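## Task

Take the yellow sponge and the small parcel from under the desk and set both on the top of the bookcase. Release them and back the robot away afterwards. The robot must not tip over or finish leaning. Objects held in place only by the robot at the end do not count.

## Robot and tools

ROBOT. A simulated Hello Robot Stretch 4 with a single arm: an omni-wheel base, a lift that slides on a mast, an arm that telescopes forward, a three-joint wrist (yaw, pitch, roll) and a two-finger gripper. It stands about 1.6 m tall; the base rim lies within 0.23 m of the base origin. Cameras: head_camera, head_left_camera, head_right_camera, wrist_camera. Loose objects may occasionally get nudged by something external.

FRAMES. Base frame: origin on the floor below the base centre, x forward, y left, z up. hand_pose is reported in this frame for a point between the open fingertips; with all wrist joints at 0 its axes equal the base axes, but the printed position may be slightly wrong. Odometry frame is the base frame where the scene began; base_odometry heading runs -3.142 to 3.142, positive to the left.

execute_actions. Argument actions: a list with exactly one action, or empty (then it only reports state and images). Optional cameras: list of camera names or "all"; omitted/null means all, [] means none; an unknown name rejects the call. One action may hold base, joints or both, plus optional pace and contact_limits; alternatively end_of_arm alone. All its motions begin together and may finish at different times. No action runs longer than 15 s.
- base: one command only, each a relative offset from where the base last reported itself. translate_m: straight drive in metres, forward positive, -2 to 2. strafe_m: sideways metres, left positive, -2 to 2. rotate_rad: turn in place, radians, counter-clockwise (left) positive, -3.2 to 3.2.
- joints: absolute targets keyed by name (not offsets). lift_m 0 to 1.2 (tolerance ±0.004). arm_m extension 0 to 0.55 (±0.004). wrist_yaw_rad -1.134 to 4.276 (±0.02): 0 points forward, positive left, 3.14 stowed back, beyond 3.4 the arm may obstruct. wrist_pitch_rad -1.117 to 4.259 (±0.05): 0 level, 1.57 pointing down. wrist_roll_rad -1.117 to 4.259 (±0.02): 0 puts fingers at equal height, positive turns clockwise as seen from behind. gripper_m -0.038 to 0.141 (±0.004): fingertip gap, negative means fingers pressing together. Joint targets outside range are clipped and reported; any other out-of-range value or unknown key rejects the call and nothing moves.
- pace: "slow", "default", "fast", "max". Base speeds 0.1/0.3/0.4/0.6 m/s and 1/2/3/4 rad/s respectively; with lift above 0.2 these are reduced, down to 0.3 m/s and 1 rad/s at lift 1.2.
- contact_limits: only key arm_m, 0 (gentlest) to 0.75 (firmest), default 0.5; the arm stops when it pushes harder.
- end_of_arm: "enable_torque" re-powers wrist/gripper motors that shut off.
Example: {"base": {"translate_m": 0.3}, "joints": {"gripper_m": 0.05}, "pace": "fast"}. To unfold the wrist at scene start, send lift_m 0.4 with wrist_yaw_rad 0 together. Joints or base omitted from an action may still be driving toward an earlier target without it showing in status.

wait: seconds 0 to 10; commands nothing, returns the same report as an empty call.
zoom_image: camera plus region [x0, y0, x1, y1] in pixels of that camera's latest full image, origin top-left, at most 504 x 504.
finished_scene: scene = the current scene number; irreversible, reports success and gives the next task. Replying without any tool call ends everything.

READING RESULTS. base_status/joint_status: "done" (for the base, wheels turned the commanded amount even if slipping); "off_target" (resting away from target, may still push); "contact_stop_at_<key>" (hit something; that part goes slack, a slack lift may sag under load, slack wheels may roll); "limit_stop_at_<name>"; "time_out"; "torque_fault" (wrist motor overloaded and went limp until enable_torque). "limit_stop_at_tilt": lean above 6 degrees, lift/arm/wheels go slack and ignore commands. "limit_stop_at_own_body": a joint would hit the robot; moving away still works; likely when pitch below -0.2 combined with roll below -0.4 or above 4. If a call stops, the rest of that reply's calls in the scene are skipped. on_its_own lists things not commanded; "held at" is the held target. lidar_m: 12 distances in metres, 30-degree sectors starting straight ahead and going counter-clockwise (4th left, 7th rear, 10th right); "-" means nothing seen or closer than 0.25 m; it sees from ~0.15 m up, misses glass and thin legs. wrist_depth_mm: 7x7 grid of median depths, 100 to 2000 mm, top-left first. turned_by_wheels vs turned_by_imu differing over ~0.1 rad means slip or collision. base_tilt in degrees, forward/right positive, fixed bias up to ~1.5. motor_effort in percent, bracket = peak during last action; wheel positive means turning right.

GRIPPING. Command a gap smaller than the object; squeezing harder pulls it toward the wrist, opening pushes it away. The reading does not prove a grasp; a firm grip shows as a clear gripper effort change. Fingertips jammed on a surface: raise the lift.

AVOID. Driving or turning with over 1 kg held and arm_m above 0.2, especially fast; sustained pushing or pulling with a high gripper; drops, slams, hard shoves; tipping or ending tilted; leaving objects supported by the gripper. Faster robot motion is preferred.

Each tool is called after "Request:" as name(argument=value, ...), one argument or row to a line, values as JSON.

## Session

Request:
execute_actions(
  actions=[],
)

Scene clock: 0.00 s.
base_odometry: x=+0.000 y=+0.000 heading=+0.000 (m, m, rad; odometry frame)
turned_by_wheels: +0.000 (rad since the last result)
turned_by_imu: +0.000 (rad since the last result)
base_tilt: forward=-0.1 right=-0.6 (deg)
lidar_m: 1.63 1.50 1.13 1.22 1.79 1.80 2.46 1.93 1.93 1.68 1.53 1.57
base_status: not commanded
joint_positions: lift_m=+0.131 arm_m=+0.003 wrist_yaw_rad=+3.111 wrist_pitch_rad=+0.013 wrist_roll_rad=+0.001 gripper_m=+0.057
joint_status: not commanded
motor_effort: lift_m=+19 arm_m=-1 wrist_yaw_rad=+1 wrist_pitch_rad=-6 wrist_roll_rad=+1 gripper_m=-2 wheel_0=-1 wheel_1=-1 wheel_2=+1 (%)
hand_pose: x=-0.1122 y=+0.0961 z=+0.3057 quat_wxyz=(+0.015, -0.007, +0.001, +1.000) (m; base frame)
wrist_depth_mm: - 140 - - - - - / - 125 - - - - 1618 / 103 134 193 - - 1808 1537 / 118 140 270 - - 1808 1537 / 1708 - - - - 1808 1537 / 1205 1255 201 1336 215 1366 1397 / 820 732 798 153 831 878 960
pictures: head_camera, head_left_camera, head_right_camera, wrist_camera
Images, in order (width x height): head_camera 420x560, head_left_camera 420x672, head_right_camera 420x672, wrist_camera 616x392.

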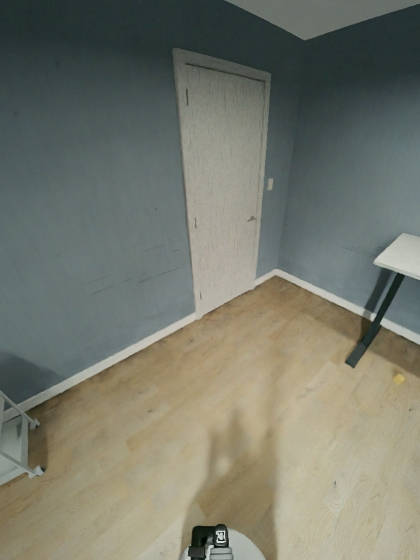

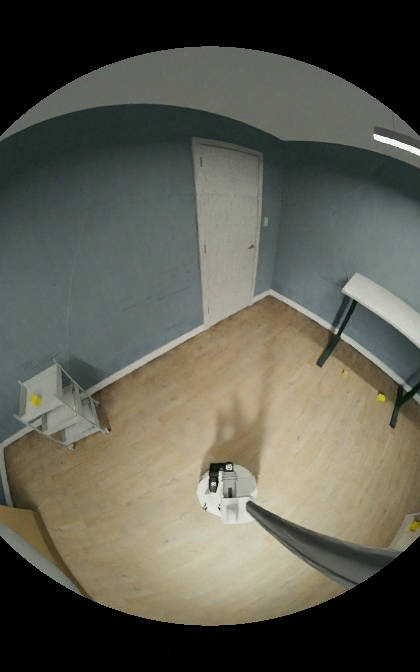

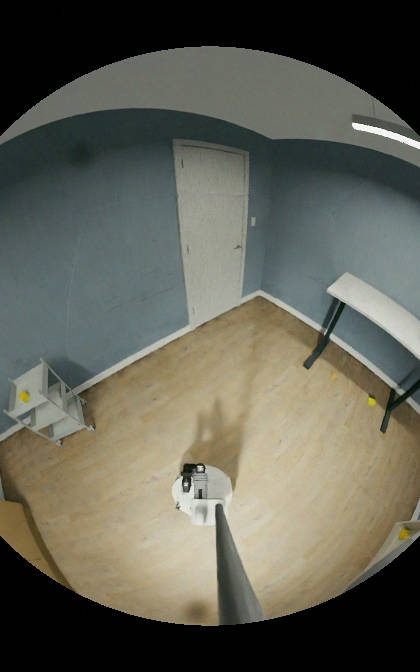

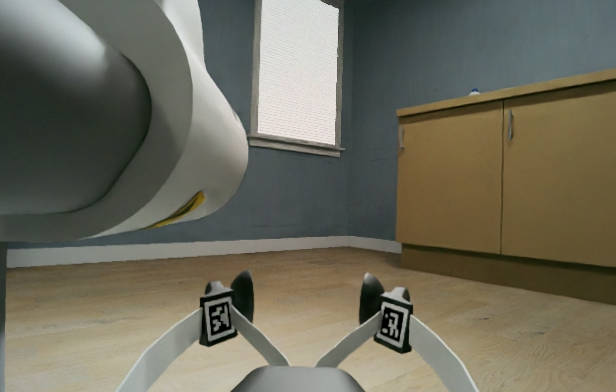

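Request:
execute_actions(
  actions=[
    {"base":{"rotate_rad":-1.1},"joints":{"lift_m":0.4,"wrist_yaw_rad":0,"gripper_m":0.12}},
  ],
)

Scene clock: 9.17 s.
base_odometry: x=+0.000 y=+0.000 heading=-1.100 (m, m, rad; odometry frame)
turned_by_wheels: -1.100 (rad since the last result)
turned_by_imu: -1.094 (rad since the last result)
base_tilt: forward=+0.0 right=-0.6 (deg)
lidar_m: 1.54 1.53 1.70 1.49 1.12 1.18 1.81 1.82 2.17 1.93 1.94 1.72
base_status: done
joint_positions: lift_m=+0.400 arm_m=+0.003 wrist_yaw_rad=+0.000 wrist_pitch_rad=+0.013 wrist_roll_rad=+0.001 gripper_m=+0.120
joint_status: all done
motor_effort: lift_m=+22(23) arm_m=-1(1) wrist_yaw_rad=-1(6) wrist_pitch_rad=-5(5) wrist_roll_rad=+1(0) gripper_m=-1(1) wheel_0=+0(7) wheel_1=+0(9) wheel_2=-1(7) (%)
hand_pose: x=+0.4620 y=-0.0873 z=+0.5740 quat_wxyz=(+1.000, +0.000, +0.007, +0.000) (m; base frame)
wrist_depth_mm: 1863 1921 - - - - - / 1863 1863 - - - - - / 1863 1863 1661 1618 1708 - - / 1808 1863 - - - - - / 1863 1863 - - - - - / 1756 1756 - - - - - / 1397 1281 1430 150 1430 1397 1499
pictures: head_camera, head_left_camera, head_right_camera, wrist_camera
Images, in order (width x height): head_camera 420x560, head_left_camera 420x672, head_right_camera 420x672, wrist_camera 616x392.

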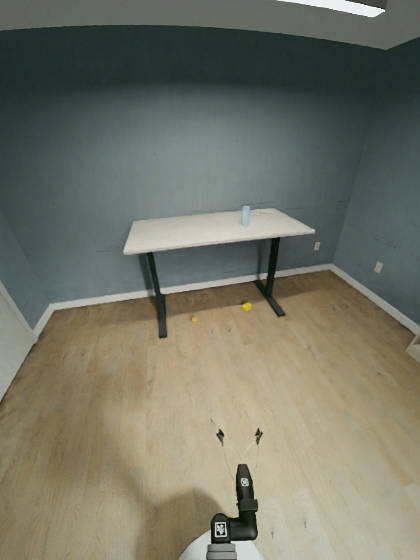

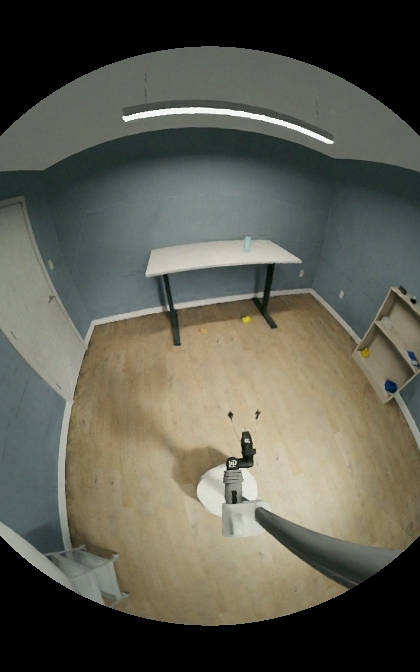

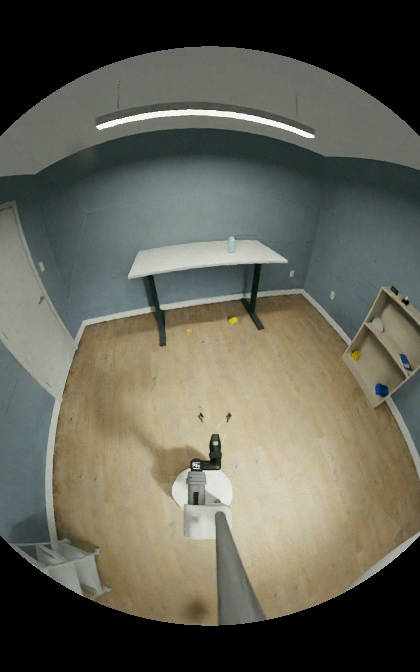

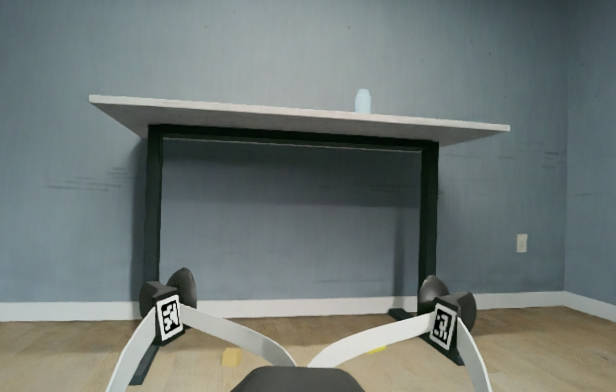

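Request:
execute_actions(
  actions=[
    {"base":{"translate_m":0.8},"joints":{"lift_m":0.3,"wrist_pitch_rad":0.7}},
  ],
)

Request:
execute_actions(
  actions=[
    {"base":{"strafe_m":0.27}},
  ],
)

Scene clock: 19.70 s.
base_odometry: x=+0.363 y=-0.713 heading=-1.099 (m, m, rad; odometry frame)
turned_by_wheels: +0.000 (rad since the last result)
turned_by_imu: -0.001 (rad since the last result)
base_tilt: forward=-0.1 right=-0.5 (deg)
lidar_m: 0.73 0.75 1.80 1.63 1.65 1.77 2.61 2.62 2.33 1.77 2.09 0.84
base_status: done
joint_positions: lift_m=+0.300 arm_m=+0.003 wrist_yaw_rad=+0.000 wrist_pitch_rad=+0.702 wrist_roll_rad=+0.001 gripper_m=+0.120
joint_status: all done
motor_effort: lift_m=+14(26) arm_m=-1(1) wrist_yaw_rad=+1(0) wrist_pitch_rad=-5(5) wrist_roll_rad=+0(0) gripper_m=-1(2) wheel_0=+1(8) wheel_1=+2(5) wheel_2=+2(9) (%)
hand_pose: x=+0.3938 y=-0.0874 z=+0.2923 quat_wxyz=(+0.939, +0.000, +0.344, +0.000) (m; base frame)
wrist_depth_mm: 1098 1138 1182 1255 1308 1336 1366 / 1078 1160 1182 1160 1182 1118 1205 / 842 917 917 904 917 931 891 / 759 750 759 750 759 768 768 / 640 647 647 640 654 647 654 / 554 530 544 564 549 549 569 / 492 480 496 149 484 484 496
pictures: head_camera, head_left_camera, head_right_camera, wrist_camera
Images, in order (width x height): head_camera 420x560, head_left_camera 420x672, head_right_camera 420x672, wrist_camera 616x392.

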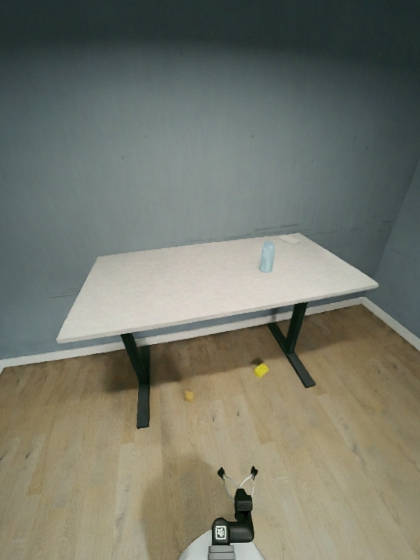

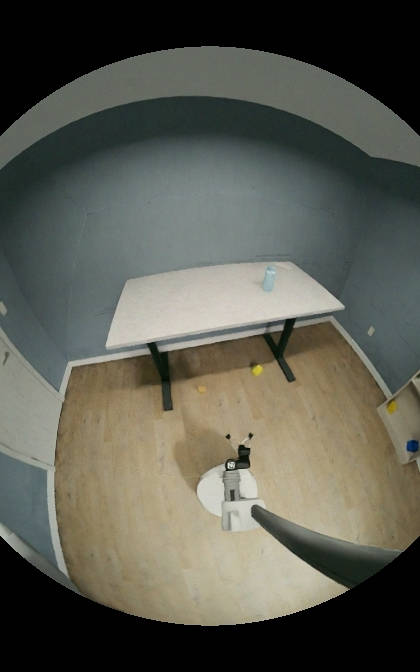

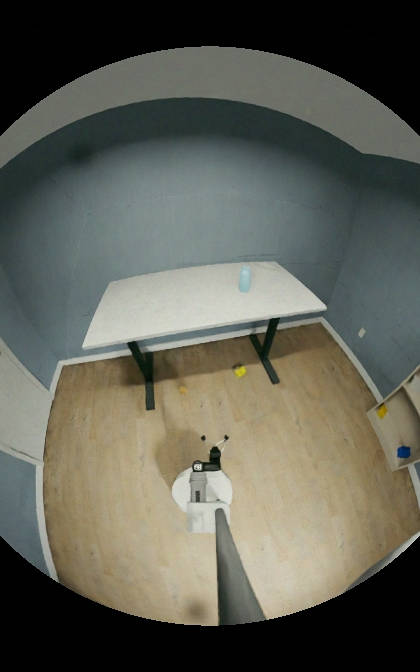

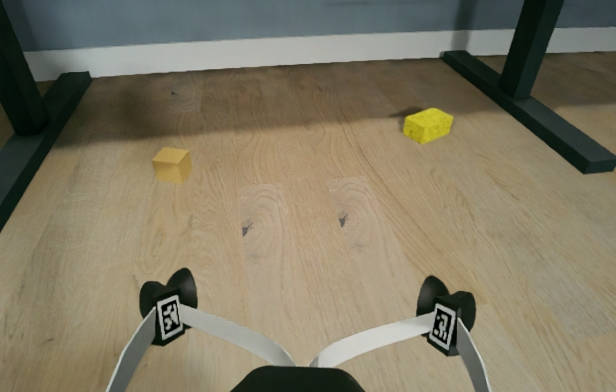

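Scene clock: 21.93 s.
base_odometry: x=+0.604 y=-0.590 heading=-1.099 (m, m, rad; odometry frame)
turned_by_wheels: +0.000 (rad since the last result)
turned_by_imu: +0.001 (rad since the last result)
base_tilt: forward=-0.2 right=-0.5 (deg)
lidar_m: 0.68 0.68 1.53 1.36 1.39 1.64 2.02 2.68 2.64 2.04 1.29 0.78
base_status: done
joint_positions: lift_m=+0.300 arm_m=+0.003 wrist_yaw_rad=+0.000 wrist_pitch_rad=+0.702 wrist_roll_rad=+0.001 gripper_m=+0.120
joint_status: not commanded
motor_effort: lift_m=+14(14) arm_m=-1(1) wrist_yaw_rad=+0(0) wrist_pitch_rad=-4(4) wrist_roll_rad=+0(0) gripper_m=-2(1) wheel_0=+0(12) wheel_1=+0(8) wheel_2=+1(2) (%)
hand_pose: x=+0.3938 y=-0.0874 z=+0.2923 quat_wxyz=(+0.939, +0.000, +0.344, +0.000) (m; base frame)
wrist_depth_mm: 1060 1078 1160 1205 1229 1281 1308 / 1098 1042 1160 1160 1182 1205 1138 / 904 866 917 931 917 931 931 / 750 723 759 759 768 768 768 / 634 634 647 640 654 654 647 / 554 530 544 564 549 554 564 / 492 477 492 150 484 484 496
pictures: head_camera, head_left_camera, head_right_camera, wrist_camera
Images, in order (width x height): head_camera 420x560, head_left_camera 420x672, head_right_camera 420x672, wrist_camera 616x392.

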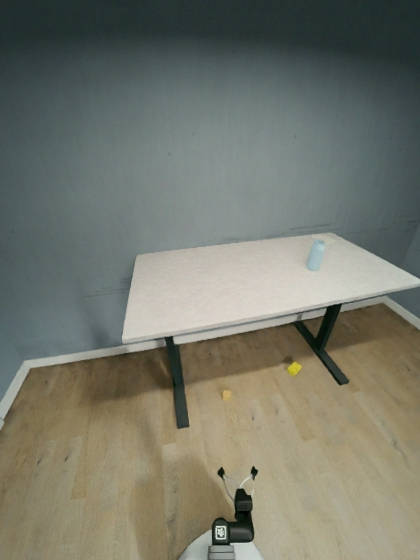

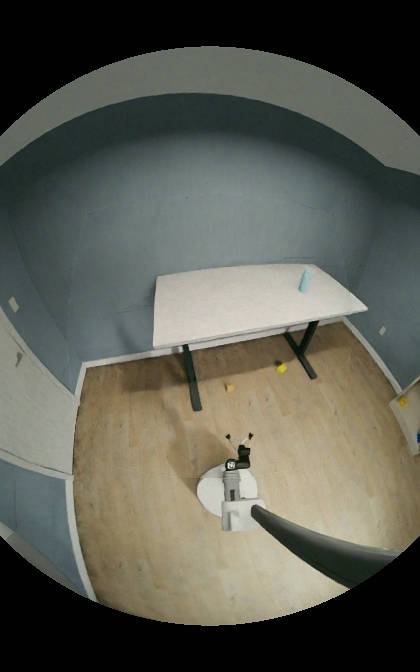

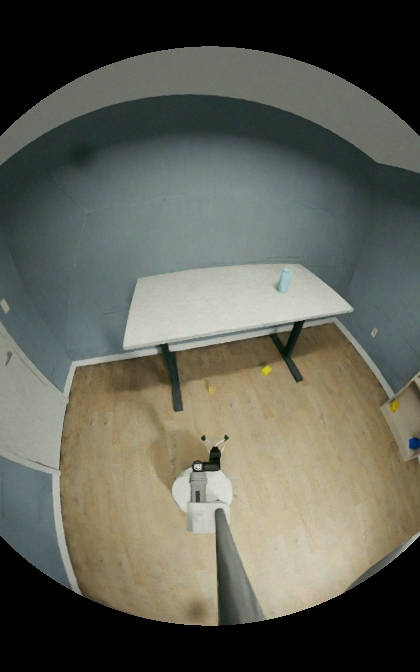

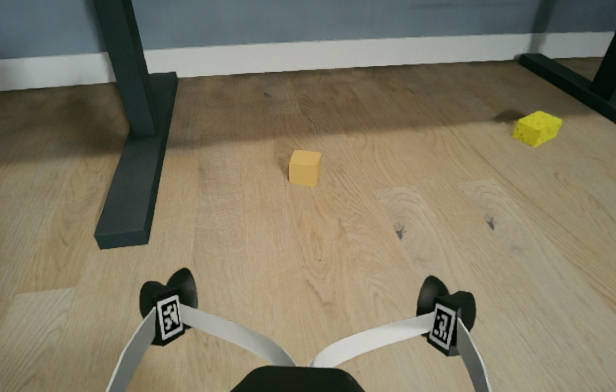

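Request:
execute_actions(
  actions=[
    {"joints":{"lift_m":0.06,"arm_m":0.38}},
  ],
  cameras=["wrist_camera","head_camera"],
)

Scene clock: 30.40 s.
base_odometry: x=+0.604 y=-0.590 heading=-1.099 (m, m, rad; odometry frame)
turned_by_wheels: +0.000 (rad since the last result)
turned_by_imu: +0.002 (rad since the last result)
base_tilt: forward=-0.1 right=-0.6 (deg)
lidar_m: 0.68 0.68 1.55 1.37 1.39 1.66 2.04 2.68 2.62 2.04 1.28 0.78
base_status: not commanded
joint_positions: lift_m=+0.060 arm_m=+0.379 wrist_yaw_rad=+0.000 wrist_pitch_rad=+0.702 wrist_roll_rad=+0.001 gripper_m=+0.120
joint_status: all done
motor_effort: lift_m=+12(10) arm_m=+4(5) wrist_yaw_rad=+1(0) wrist_pitch_rad=-5(4) wrist_roll_rad=+0(0) gripper_m=+0(1) wheel_0=+0(0) wheel_1=+0(0) wheel_2=+1(1) (%)
hand_pose: x=+0.7705 y=-0.0874 z=+0.0524 quat_wxyz=(+0.939, +0.000, +0.344, +0.000) (m; base frame)
wrist_depth_mm: 707 750 768 809 831 831 854 / 535 585 585 585 591 603 609 / 445 455 455 462 462 469 469 / 375 377 379 336 379 384 389 / 319 322 322 325 324 325 325 / 277 264 272 281 276 274 282 / 245 240 247 150 243 242 249
pictures: head_camera, wrist_camera
Images, in order (width x height): head_camera 420x560, wrist_camera 616x392.

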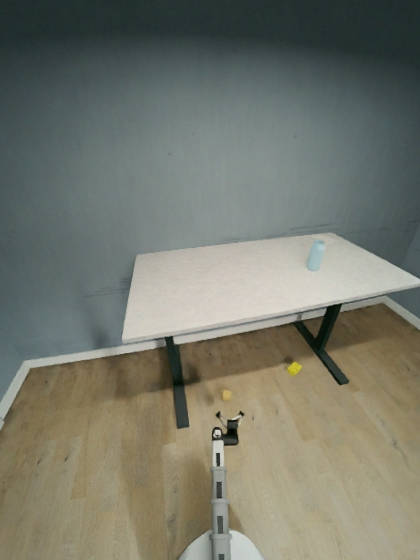

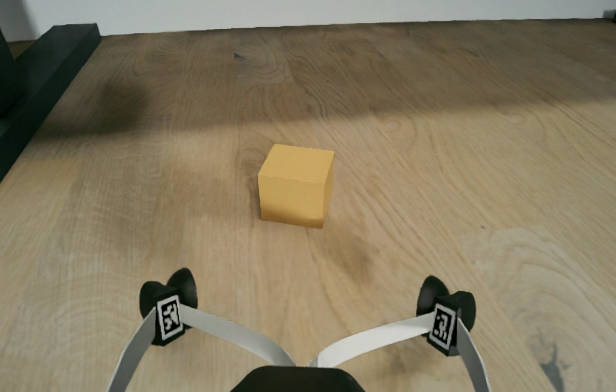

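Request:
execute_actions(
  actions=[
    {"joints":{"lift_m":0.04,"arm_m":0.52}},
  ],
  cameras=["wrist_camera"],
)

Scene clock: 36.20 s.
base_odometry: x=+0.604 y=-0.590 heading=-1.099 (m, m, rad; odometry frame)
turned_by_wheels: +0.000 (rad since the last result)
turned_by_imu: +0.002 (rad since the last result)
base_tilt: forward=-0.1 right=-0.6 (deg)
lidar_m: 0.68 0.69 1.54 1.35 1.39 1.66 2.05 2.67 2.66 2.05 1.30 0.78
base_status: not commanded
joint_positions: lift_m=+0.040 arm_m=+0.519 wrist_yaw_rad=+0.000 wrist_pitch_rad=+0.702 wrist_roll_rad=+0.001 gripper_m=+0.120
joint_status: all done
motor_effort: lift_m=+13(13) arm_m=+4(4) wrist_yaw_rad=+1(1) wrist_pitch_rad=-4(5) wrist_roll_rad=+1(0) gripper_m=+0(1) wheel_0=+1(0) wheel_1=+0(0) wheel_2=+0(0) (%)
hand_pose: x=+0.9106 y=-0.0874 z=+0.0324 quat_wxyz=(+0.939, +0.000, +0.344, +0.000) (m; base frame)
wrist_depth_mm: 615 634 668 691 707 732 750 / 512 530 539 539 539 549 554 / 415 418 421 421 424 427 430 / 345 345 345 349 349 349 353 / 293 294 294 229 297 297 300 / 254 243 207 204 252 252 258 / 224 220 226 149 222 223 228
pictures: wrist_camera
Images, in order (width x height): wrist_camera 616x392.

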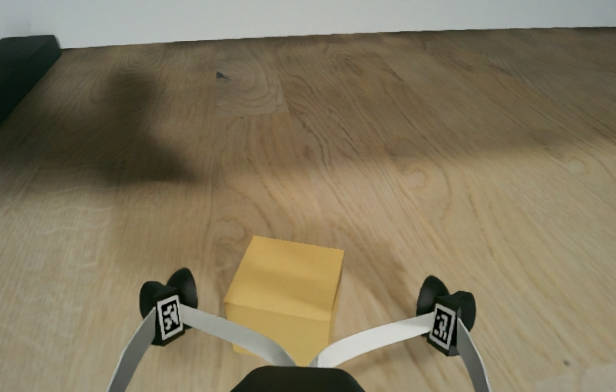

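Request:
execute_actions(
  actions=[
    {"joints":{"gripper_m":0.0}},
  ],
  cameras=[],
)

Request:
execute_actions(
  actions=[
    {"joints":{"lift_m":0.15,"arm_m":0.05}},
  ],
)

Scene clock: 42.57 s.
base_odometry: x=+0.604 y=-0.590 heading=-1.099 (m, m, rad; odometry frame)
turned_by_wheels: +0.000 (rad since the last result)
turned_by_imu: +0.002 (rad since the last result)
base_tilt: forward=+0.1 right=-0.6 (deg)
lidar_m: 0.68 0.69 1.55 1.37 1.40 1.67 2.03 2.67 2.62 2.04 1.26 0.79
base_status: not commanded
joint_positions: lift_m=+0.040 arm_m=+0.519 wrist_yaw_rad=+0.000 wrist_pitch_rad=+0.702 wrist_roll_rad=+0.001 gripper_m=+0.001
joint_status: all done
motor_effort: lift_m=+13(13) arm_m=+4(4) wrist_yaw_rad=+0(0) wrist_pitch_rad=-6(4) wrist_roll_rad=+0(0) gripper_m=-20(21) wheel_0=+0(1) wheel_1=+0(0) wheel_2=+1(1) (%)
hand_pose: x=+0.9105 y=-0.0874 z=+0.0323 quat_wxyz=(+0.939, +0.000, +0.344, +0.000) (m; base frame)
wrist_depth_mm: 621 640 661 683 715 732 750 / 517 530 535 535 544 544 549 / 415 415 418 421 424 430 430 / 343 345 347 347 349 351 353 / 290 294 294 215 297 297 296 / 255 255 191 187 198 257 258 / 224 214 216 197 217 217 227
pictures: none
No camera images: the call's "cameras" was empty. Leave "cameras" out to get every camera's image.

Scene clock: 45.03 s.
base_odometry: x=+0.604 y=-0.590 heading=-1.099 (m, m, rad; odometry frame)
turned_by_wheels: +0.000 (rad since the last result)
turned_by_imu: +0.001 (rad since the last result)
base_tilt: forward=-0.1 right=-0.5 (deg)
lidar_m: 0.68 0.70 1.53 1.36 1.41 1.68 2.06 2.67 2.65 2.04 1.31 0.79
base_status: not commanded
joint_positions: lift_m=+0.150 arm_m=+0.051 wrist_yaw_rad=+0.000 wrist_pitch_rad=+0.702 wrist_roll_rad=+0.001 gripper_m=+0.001
joint_status: all done
motor_effort: lift_m=+23(28) arm_m=-4(4) wrist_yaw_rad=+0(0) wrist_pitch_rad=-8(7) wrist_roll_rad=+0(0) gripper_m=-22(22) wheel_0=+1(0) wheel_1=+0(0) wheel_2=+1(1) (%)
hand_pose: x=+0.4418 y=-0.0874 z=+0.1414 quat_wxyz=(+0.939, +0.000, +0.344, +0.000) (m; base frame)
wrist_depth_mm: 1008 917 1060 1098 1118 1138 1078 / 798 715 798 798 809 831 788 / 597 603 627 634 634 634 647 / 496 517 517 525 525 525 525 / 439 439 442 215 449 449 445 / 382 382 191 187 198 387 384 / 336 324 324 198 325 327 347
pictures: head_camera, head_left_camera, head_right_camera, wrist_camera
Images, in order (width x height): head_camera 420x560, head_left_camera 420x672, head_right_camera 420x672, wrist_camera 616x392.

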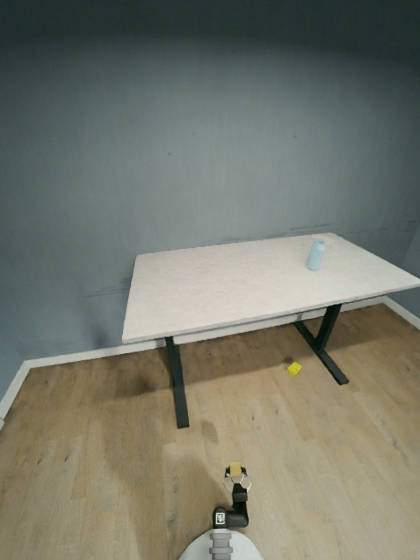

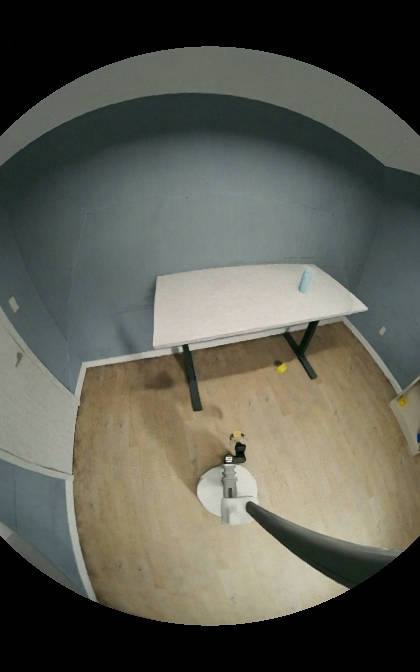

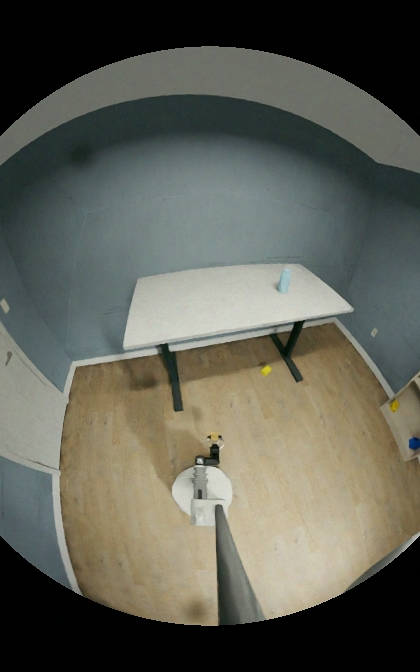

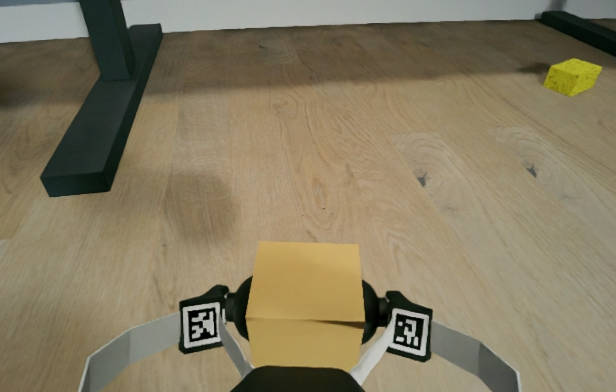

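Request:
execute_actions(
  actions=[
    {"base":{"rotate_rad":-1.4},"joints":{"lift_m":1.0,"wrist_pitch_rad":0.5}},
  ],
)

Scene clock: 52.47 s.
base_odometry: x=+0.604 y=-0.590 heading=-2.499 (m, m, rad; odometry frame)
turned_by_wheels: -1.400 (rad since the last result)
turned_by_imu: -1.392 (rad since the last result)
base_tilt: forward=-0.1 right=-0.5 (deg)
lidar_m: 2.03 1.02 0.72 0.68 0.72 1.42 1.36 1.43 1.67 2.65 2.74 2.14
base_status: done
joint_positions: lift_m=+1.000 arm_m=+0.051 wrist_yaw_rad=+0.000 wrist_pitch_rad=+0.503 wrist_roll_rad=+0.001 gripper_m=+0.001
joint_status: all done
motor_effort: lift_m=+23(23) arm_m=-4(4) wrist_yaw_rad=+1(0) wrist_pitch_rad=-6(9) wrist_roll_rad=+0(0) gripper_m=-20(22) wheel_0=+2(9) wheel_1=+2(10) wheel_2=+1(9) (%)
hand_pose: x=+0.4744 y=-0.0875 z=+1.0389 quat_wxyz=(+0.969, +0.000, +0.249, +0.000) (m; base frame)
wrist_depth_mm: 1863 1863 1808 1863 1808 1863 1863 / 1983 - - 1863 1983 - - / - - - - - - - / - - - - - - - / 1921 - - 214 - - - / 1576 1618 191 187 198 1661 1661 / 1336 1308 1308 197 1308 1308 1366
pictures: head_camera, head_left_camera, head_right_camera, wrist_camera
Images, in order (width x height): head_camera 420x560, head_left_camera 420x672, head_right_camera 420x672, wrist_camera 616x392.

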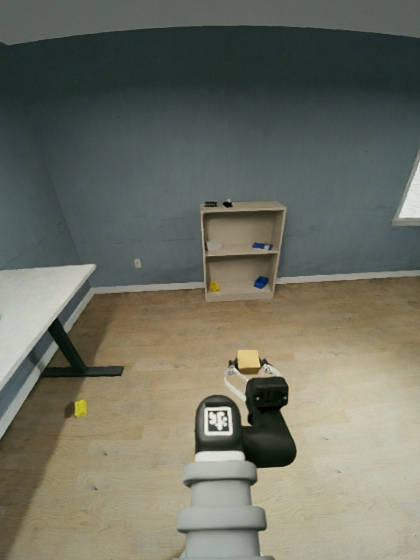

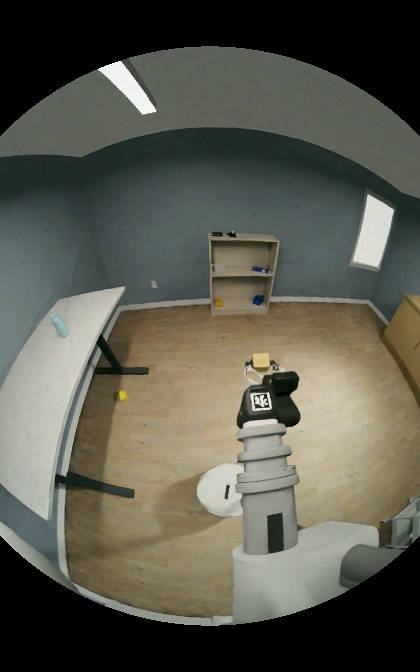

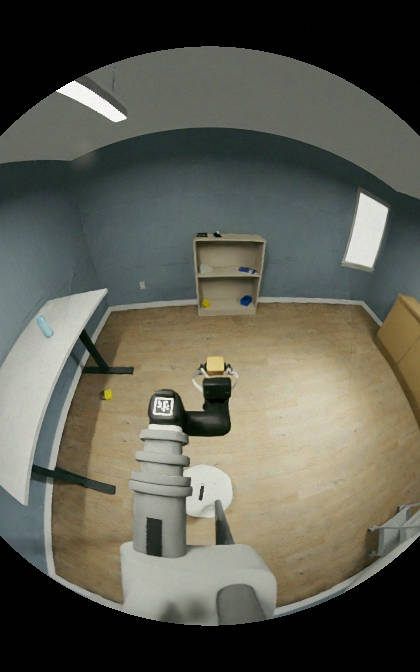

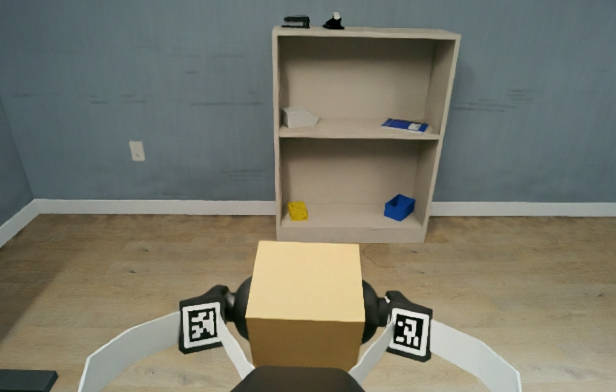

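Request:
execute_actions(
  actions=[
    {"base":{"translate_m":1.25},"joints":{"lift_m":1.0,"wrist_pitch_rad":0.4}},
  ],
  cameras=[],
)

Request:
execute_actions(
  actions=[
    {"base":{"strafe_m":-0.3},"joints":{"lift_m":1.1}},
  ],
)

Scene clock: 64.93 s.
base_odometry: x=-0.397 y=-1.340 heading=-2.499 (m, m, rad; odometry frame)
turned_by_wheels: +0.000 (rad since the last result)
turned_by_imu: -0.002 (rad since the last result)
base_tilt: forward=+0.0 right=-0.6 (deg)
lidar_m: 0.76 1.13 1.49 0.73 0.77 1.06 2.65 2.52 2.75 2.58 1.61 0.82
base_status: done
joint_positions: lift_m=+1.000 arm_m=+0.051 wrist_yaw_rad=+0.000 wrist_pitch_rad=+0.403 wrist_roll_rad=+0.001 gripper_m=+0.001
joint_status: all done
motor_effort: lift_m=+22(19) arm_m=-4(4) wrist_yaw_rad=+0(0) wrist_pitch_rad=-6(11) wrist_roll_rad=+0(0) gripper_m=-21(20) wheel_0=+1(6) wheel_1=+1(6) wheel_2=+1(10) (%)
hand_pose: x=+0.4870 y=-0.0874 z=+1.0648 quat_wxyz=(+0.980, +0.000, +0.200, +0.000) (m; base frame)
wrist_depth_mm: 723 723 732 732 741 732 741 / 759 768 759 778 778 778 778 / 798 798 597 603 580 634 647 / 842 842 732 831 820 820 820 / 891 904 741 216 854 878 854 / 960 960 191 187 198 917 842 / 1008 991 661 197 715 715 768
pictures: none
No camera images: the call's "cameras" was empty. Leave "cameras" out to get every camera's image.

Scene clock: 67.27 s.
base_odometry: x=-0.577 y=-1.100 heading=-2.499 (m, m, rad; odometry frame)
turned_by_wheels: +0.000 (rad since the last result)
turned_by_imu: +0.000 (rad since the last result)
base_tilt: forward=-0.1 right=-0.6 (deg)
lidar_m: 0.77 0.82 1.51 1.03 1.07 1.46 2.65 2.38 2.39 2.28 1.64 0.85
base_status: done
joint_positions: lift_m=+1.100 arm_m=+0.051 wrist_yaw_rad=+0.000 wrist_pitch_rad=+0.403 wrist_roll_rad=+0.001 gripper_m=+0.001
joint_status: all done
motor_effort: lift_m=+22(24) arm_m=-4(4) wrist_yaw_rad=+1(2) wrist_pitch_rad=-8(7) wrist_roll_rad=+0(0) gripper_m=-21(21) wheel_0=-1(11) wheel_1=+0(9) wheel_2=+0(0) (%)
hand_pose: x=+0.4870 y=-0.0874 z=+1.1648 quat_wxyz=(+0.980, +0.000, +0.200, +0.000) (m; base frame)
wrist_depth_mm: 732 732 750 750 750 759 759 / 759 778 788 778 798 798 788 / 809 820 820 831 831 842 842 / 634 621 621 647 661 723 891 / 683 866 854 215 878 676 931 / 691 891 191 187 198 732 1008 / 707 778 842 196 820 676 1078
pictures: head_camera, head_left_camera, head_right_camera, wrist_camera
Images, in order (width x height): head_camera 420x560, head_left_camera 420x672, head_right_camera 420x672, wrist_camera 616x392.

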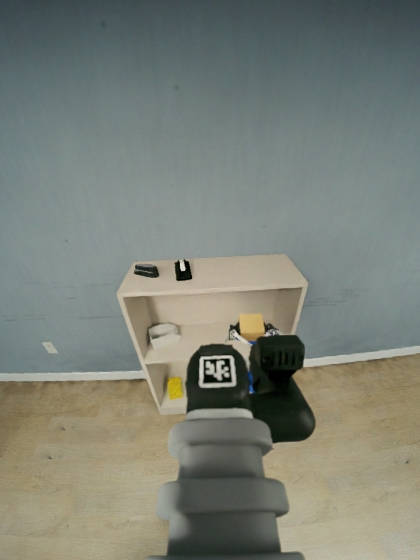

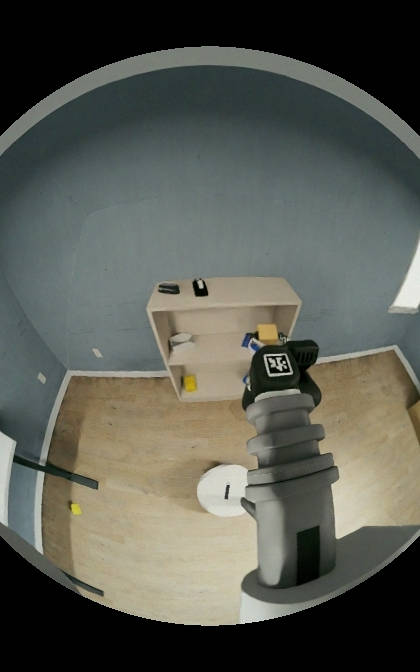

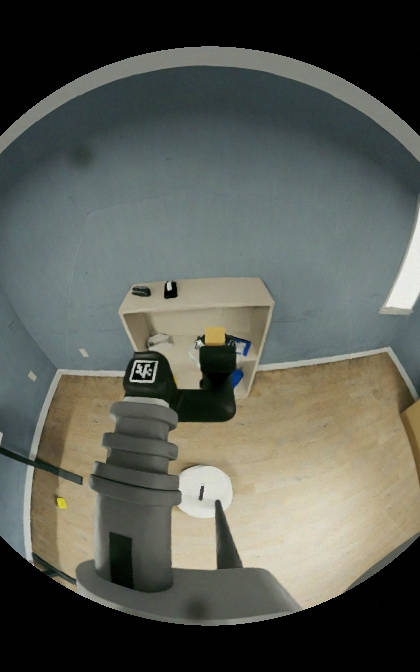

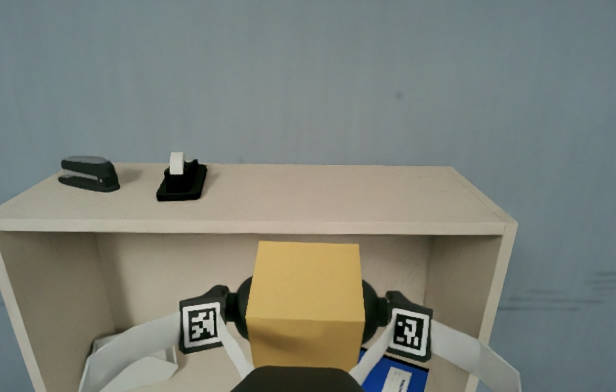

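Request:
execute_actions(
  actions=[
    {"joints":{"arm_m":0.55,"lift_m":1.08}},
  ],
)

Scene clock: 76.30 s.
base_odometry: x=-0.577 y=-1.100 heading=-2.499 (m, m, rad; odometry frame)
turned_by_wheels: +0.000 (rad since the last result)
turned_by_imu: +0.002 (rad since the last result)
base_tilt: forward=-0.2 right=-0.6 (deg)
lidar_m: 0.77 0.82 1.50 1.01 1.07 1.46 2.64 2.38 2.42 2.28 1.65 0.84
base_status: not commanded
joint_positions: lift_m=+1.080 arm_m=+0.549 wrist_yaw_rad=+0.000 wrist_pitch_rad=+0.402 wrist_roll_rad=+0.001 gripper_m=+0.001
joint_status: all done
motor_effort: lift_m=+13(24) arm_m=+4(3) wrist_yaw_rad=+1(0) wrist_pitch_rad=-7(7) wrist_roll_rad=+0(1) gripper_m=-21(22) wheel_0=-1(1) wheel_1=+0(0) wheel_2=+0(0) (%)
hand_pose: x=+0.9857 y=-0.0874 z=+1.1456 quat_wxyz=(+0.980, +0.000, +0.200, +0.000) (m; base frame)
wrist_depth_mm: 291 291 296 296 300 300 300 / 306 307 310 312 314 315 317 / 320 324 325 329 330 334 334 / 340 342 343 347 349 353 353 / 362 362 366 215 370 373 375 / 342 343 191 187 198 355 353 / 281 266 268 197 272 272 291
pictures: head_camera, head_left_camera, head_right_camera, wrist_camera
Images, in order (width x height): head_camera 420x560, head_left_camera 420x672, head_right_camera 420x672, wrist_camera 616x392.

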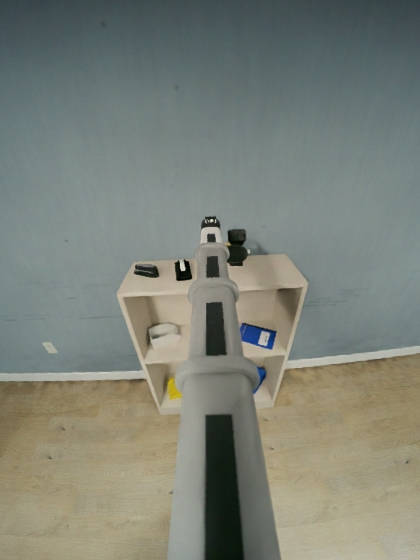

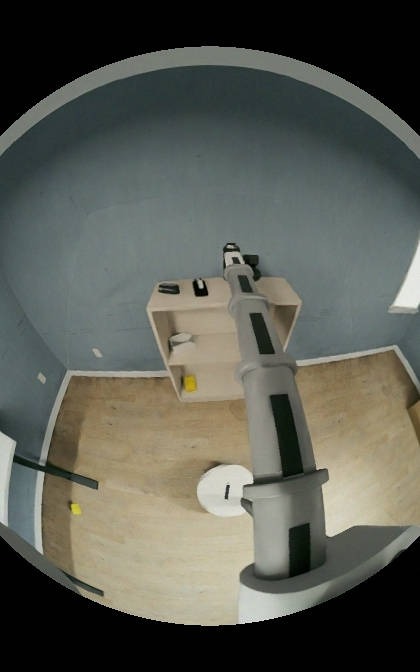

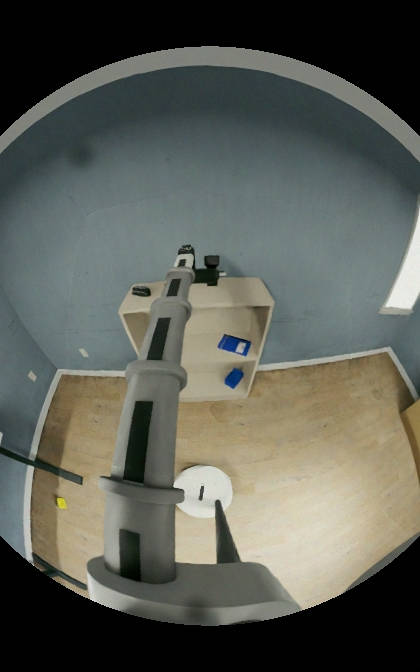

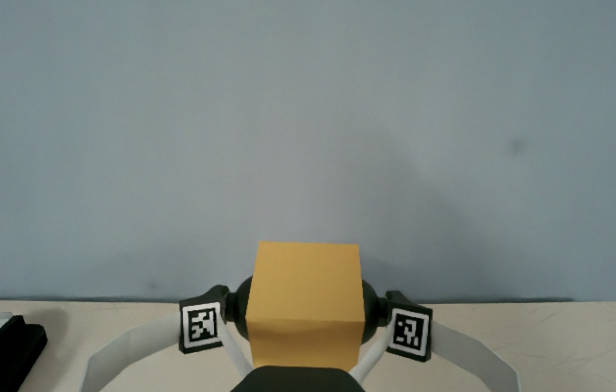

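Request:
execute_actions(
  actions=[
    {"joints":{"arm_m":0.53,"lift_m":1.03},"pace":"slow"},
  ],
  cameras=["wrist_camera","head_right_camera"],
)

Scene clock: 87.33 s.
base_odometry: x=-0.577 y=-1.100 heading=-2.499 (m, m, rad; odometry frame)
turned_by_wheels: +0.000 (rad since the last result)
turned_by_imu: +0.002 (rad since the last result)
base_tilt: forward=+0.0 right=-0.6 (deg)
lidar_m: 0.80 0.82 1.50 1.04 1.08 1.50 2.65 2.36 2.40 2.29 1.65 0.84
base_status: not commanded
joint_positions: lift_m=+1.030 arm_m=+0.531 wrist_yaw_rad=+0.000 wrist_pitch_rad=+0.402 wrist_roll_rad=+0.001 gripper_m=+0.001
joint_status: all done
motor_effort: lift_m=+13(10) arm_m=-4(7) wrist_yaw_rad=+0(2) wrist_pitch_rad=-7(6) wrist_roll_rad=+1(0) gripper_m=-20(20) wheel_0=-1(1) wheel_1=+0(0) wheel_2=+0(0) (%)
hand_pose: x=+0.9671 y=-0.0874 z=+1.0956 quat_wxyz=(+0.980, +0.000, +0.200, +0.000) (m; base frame)
wrist_depth_mm: 307 309 312 312 314 315 317 / 324 325 329 329 332 332 334 / 342 342 345 347 347 351 355 / 359 364 364 368 370 373 375 / 332 336 340 215 349 349 351 / 264 268 191 188 197 276 276 / 220 207 209 196 211 211 227
pictures: head_right_camera, wrist_camera
Images, in order (width x height): head_right_camera 420x672, wrist_camera 616x392.

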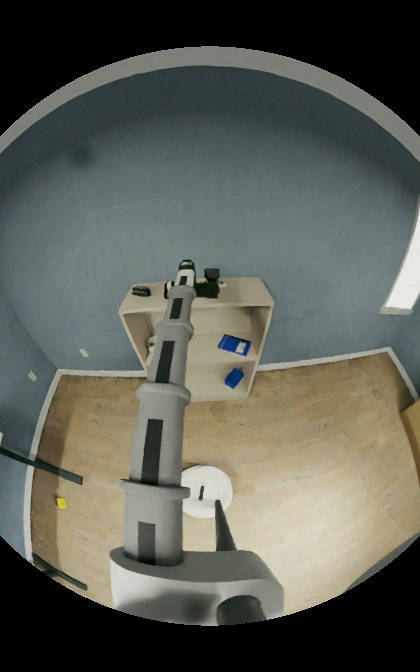

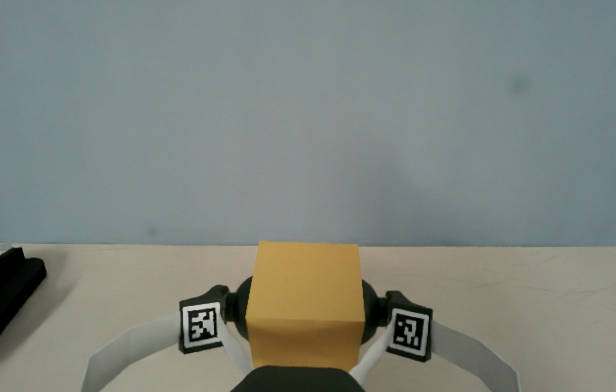

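Request:
execute_actions(
  actions=[
    {"joints":{"lift_m":1.015},"pace":"slow"},
  ],
  cameras=["wrist_camera"],
)

Scene clock: 94.93 s.
base_odometry: x=-0.577 y=-1.100 heading=-2.499 (m, m, rad; odometry frame)
turned_by_wheels: +0.000 (rad since the last result)
turned_by_imu: +0.001 (rad since the last result)
base_tilt: forward=-0.1 right=-0.5 (deg)
lidar_m: 0.77 0.81 1.51 1.04 1.07 1.49 2.63 2.36 2.42 2.28 1.64 0.83
base_status: not commanded
joint_positions: lift_m=+1.016 arm_m=+0.531 wrist_yaw_rad=+0.000 wrist_pitch_rad=+0.393 wrist_roll_rad=+0.001 gripper_m=+0.000
joint_status: all done
motor_effort: lift_m=+9(11) arm_m=-4(4) wrist_yaw_rad=+1(2) wrist_pitch_rad=+21(22) wrist_roll_rad=+0(0) gripper_m=-19(22) wheel_0=+0(1) wheel_1=+0(0) wheel_2=+0(1) (%)
hand_pose: x=+0.9680 y=-0.0875 z=+1.0836 quat_wxyz=(+0.981, +0.000, +0.195, +0.000) (m; base frame)
wrist_depth_mm: 309 309 312 314 317 317 319 / 322 327 327 330 332 334 334 / 340 342 345 345 349 349 353 / 359 362 364 364 368 368 373 / 324 329 332 216 340 343 343 / 254 258 190 189 197 266 267 / 211 198 202 197 203 202 222
pictures: wrist_camera
Images, in order (width x height): wrist_camera 616x392.

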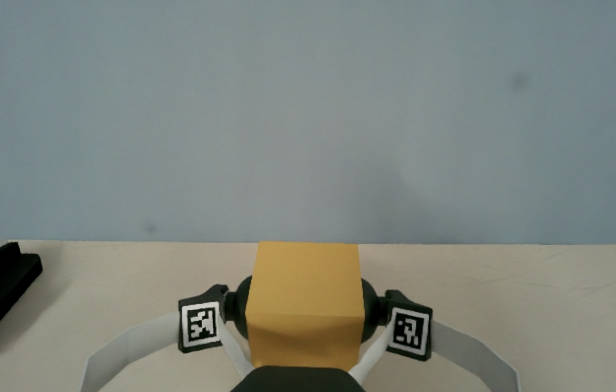

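Touching. Release.

Request:
execute_actions(
  actions=[
    {"joints":{"lift_m":1.025,"gripper_m":0.12},"pace":"slow"},
  ],
  cameras=[],
)

Request:
execute_actions(
  actions=[
    {"joints":{"lift_m":1.1}},
  ],
  cameras=[],
)

Request:
execute_actions(
  actions=[
    {"joints":{"arm_m":0.0}},
  ],
)

Scene clock: 104.47 s.
base_odometry: x=-0.577 y=-1.100 heading=-2.499 (m, m, rad; odometry frame)
turned_by_wheels: +0.000 (rad since the last result)
turned_by_imu: +0.003 (rad since the last result)
base_tilt: forward=-0.1 right=-0.6 (deg)
lidar_m: 0.78 0.80 1.51 1.03 1.09 1.47 2.64 2.36 2.42 2.26 1.62 0.83
base_status: not commanded
joint_positions: lift_m=+1.025 arm_m=+0.531 wrist_yaw_rad=+0.000 wrist_pitch_rad=+0.402 wrist_roll_rad=+0.001 gripper_m=+0.120
joint_status: all done
motor_effort: lift_m=+21(23) arm_m=-4(3) wrist_yaw_rad=+1(2) wrist_pitch_rad=-4(22) wrist_roll_rad=+0(0) gripper_m=-1(20) wheel_0=-1(1) wheel_1=+0(0) wheel_2=+0(0) (%)
hand_pose: x=+0.9670 y=-0.0875 z=+1.0901 quat_wxyz=(+0.980, +0.000, +0.200, +0.000) (m; base frame)
wrist_depth_mm: 307 309 310 314 315 315 319 / 320 325 327 330 334 332 334 / 342 343 345 347 351 353 353 / 362 364 366 366 370 373 375 / 324 329 330 236 338 340 342 / 256 238 213 205 217 256 267 / 213 206 216 149 212 212 220
pictures: none
No camera images: the call's "cameras" was empty. Leave "cameras" out to get every camera's image.

Scene clock: 105.77 s.
base_odometry: x=-0.577 y=-1.100 heading=-2.499 (m, m, rad; odometry frame)
turned_by_wheels: +0.000 (rad since the last result)
turned_by_imu: +0.000 (rad since the last result)
base_tilt: forward=+0.0 right=-0.5 (deg)
lidar_m: 0.79 0.80 1.52 1.04 1.08 1.47 2.65 2.38 2.41 2.27 1.67 0.85
base_status: not commanded
joint_positions: lift_m=+1.100 arm_m=+0.531 wrist_yaw_rad=+0.000 wrist_pitch_rad=+0.402 wrist_roll_rad=+0.001 gripper_m=+0.120
joint_status: all done
motor_effort: lift_m=+22(20) arm_m=-3(4) wrist_yaw_rad=+2(1) wrist_pitch_rad=-5(6) wrist_roll_rad=+0(0) gripper_m=-1(1) wheel_0=-1(1) wheel_1=+0(0) wheel_2=+0(1) (%)
hand_pose: x=+0.9670 y=-0.0875 z=+1.1650 quat_wxyz=(+0.980, +0.000, +0.200, +0.000) (m; base frame)
wrist_depth_mm: 306 309 310 314 314 317 317 / 324 325 329 329 334 332 334 / 340 342 345 347 349 351 353 / 362 362 362 368 370 370 377 / 382 384 387 389 394 394 399 / 368 343 362 404 368 368 387 / 300 297 312 149 307 304 322
pictures: none
No camera images: the call's "cameras" was empty. Leave "cameras" out to get every camera's image.

Scene clock: 108.37 s.
base_odometry: x=-0.577 y=-1.100 heading=-2.499 (m, m, rad; odometry frame)
turned_by_wheels: +0.000 (rad since the last result)
turned_by_imu: +0.001 (rad since the last result)
base_tilt: forward=+0.0 right=-0.6 (deg)
lidar_m: 0.78 0.81 1.52 1.02 1.07 1.49 2.62 2.35 2.42 2.28 1.66 0.84
base_status: not commanded
joint_positions: lift_m=+1.100 arm_m=+0.003 wrist_yaw_rad=+0.000 wrist_pitch_rad=+0.402 wrist_roll_rad=+0.001 gripper_m=+0.120
joint_status: all done
joint sent to its limit — the command would take arm_m past its lower limit, so that joint was sent only as far as its limit.
motor_effort: lift_m=+22(22) arm_m=-4(5) wrist_yaw_rad=+0(1) wrist_pitch_rad=-5(5) wrist_roll_rad=+0(0) gripper_m=+0(1) wheel_0=-1(1) wheel_1=+0(0) wheel_2=+0(0) (%)
hand_pose: x=+0.4395 y=-0.0874 z=+1.1649 quat_wxyz=(+0.980, +0.000, +0.200, +0.000) (m; base frame)
wrist_depth_mm: 768 768 778 798 798 798 798 / 809 820 820 820 842 842 842 / 854 842 854 854 878 891 891 / 634 640 654 661 661 778 960 / 707 904 917 931 917 798 1008 / 741 854 960 976 976 1042 1060 / 788 809 878 149 842 1098 1138
pictures: head_camera, head_left_camera, head_right_camera, wrist_camera
Images, in order (width x height): head_camera 420x560, head_left_camera 420x672, head_right_camera 420x672, wrist_camera 616x392.

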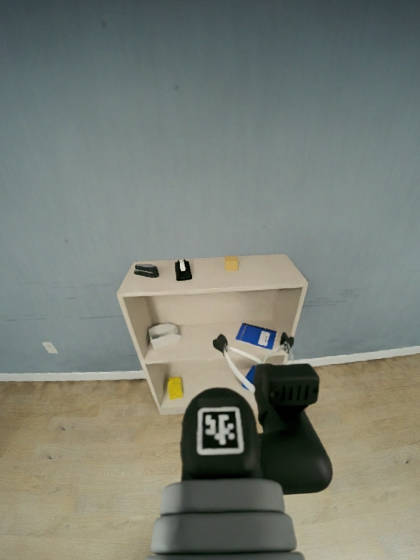

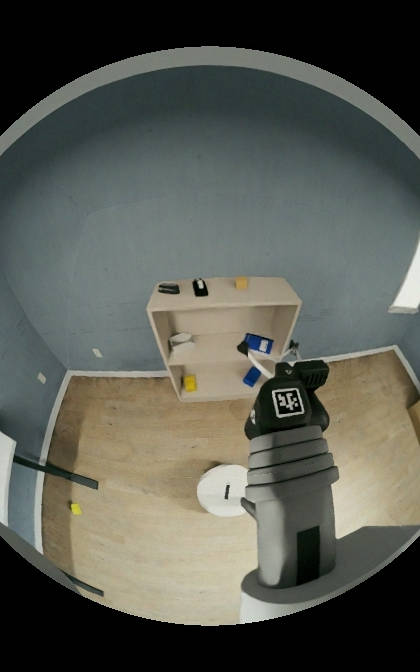

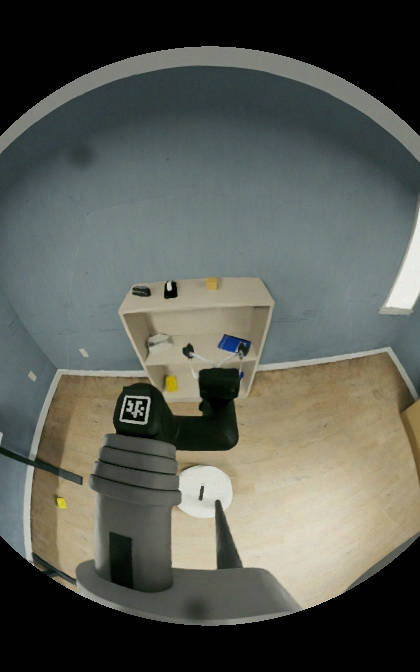

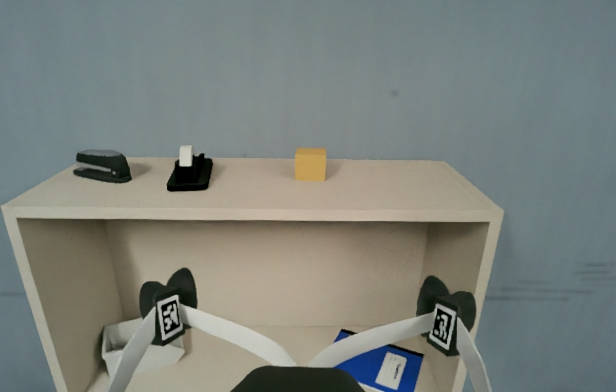

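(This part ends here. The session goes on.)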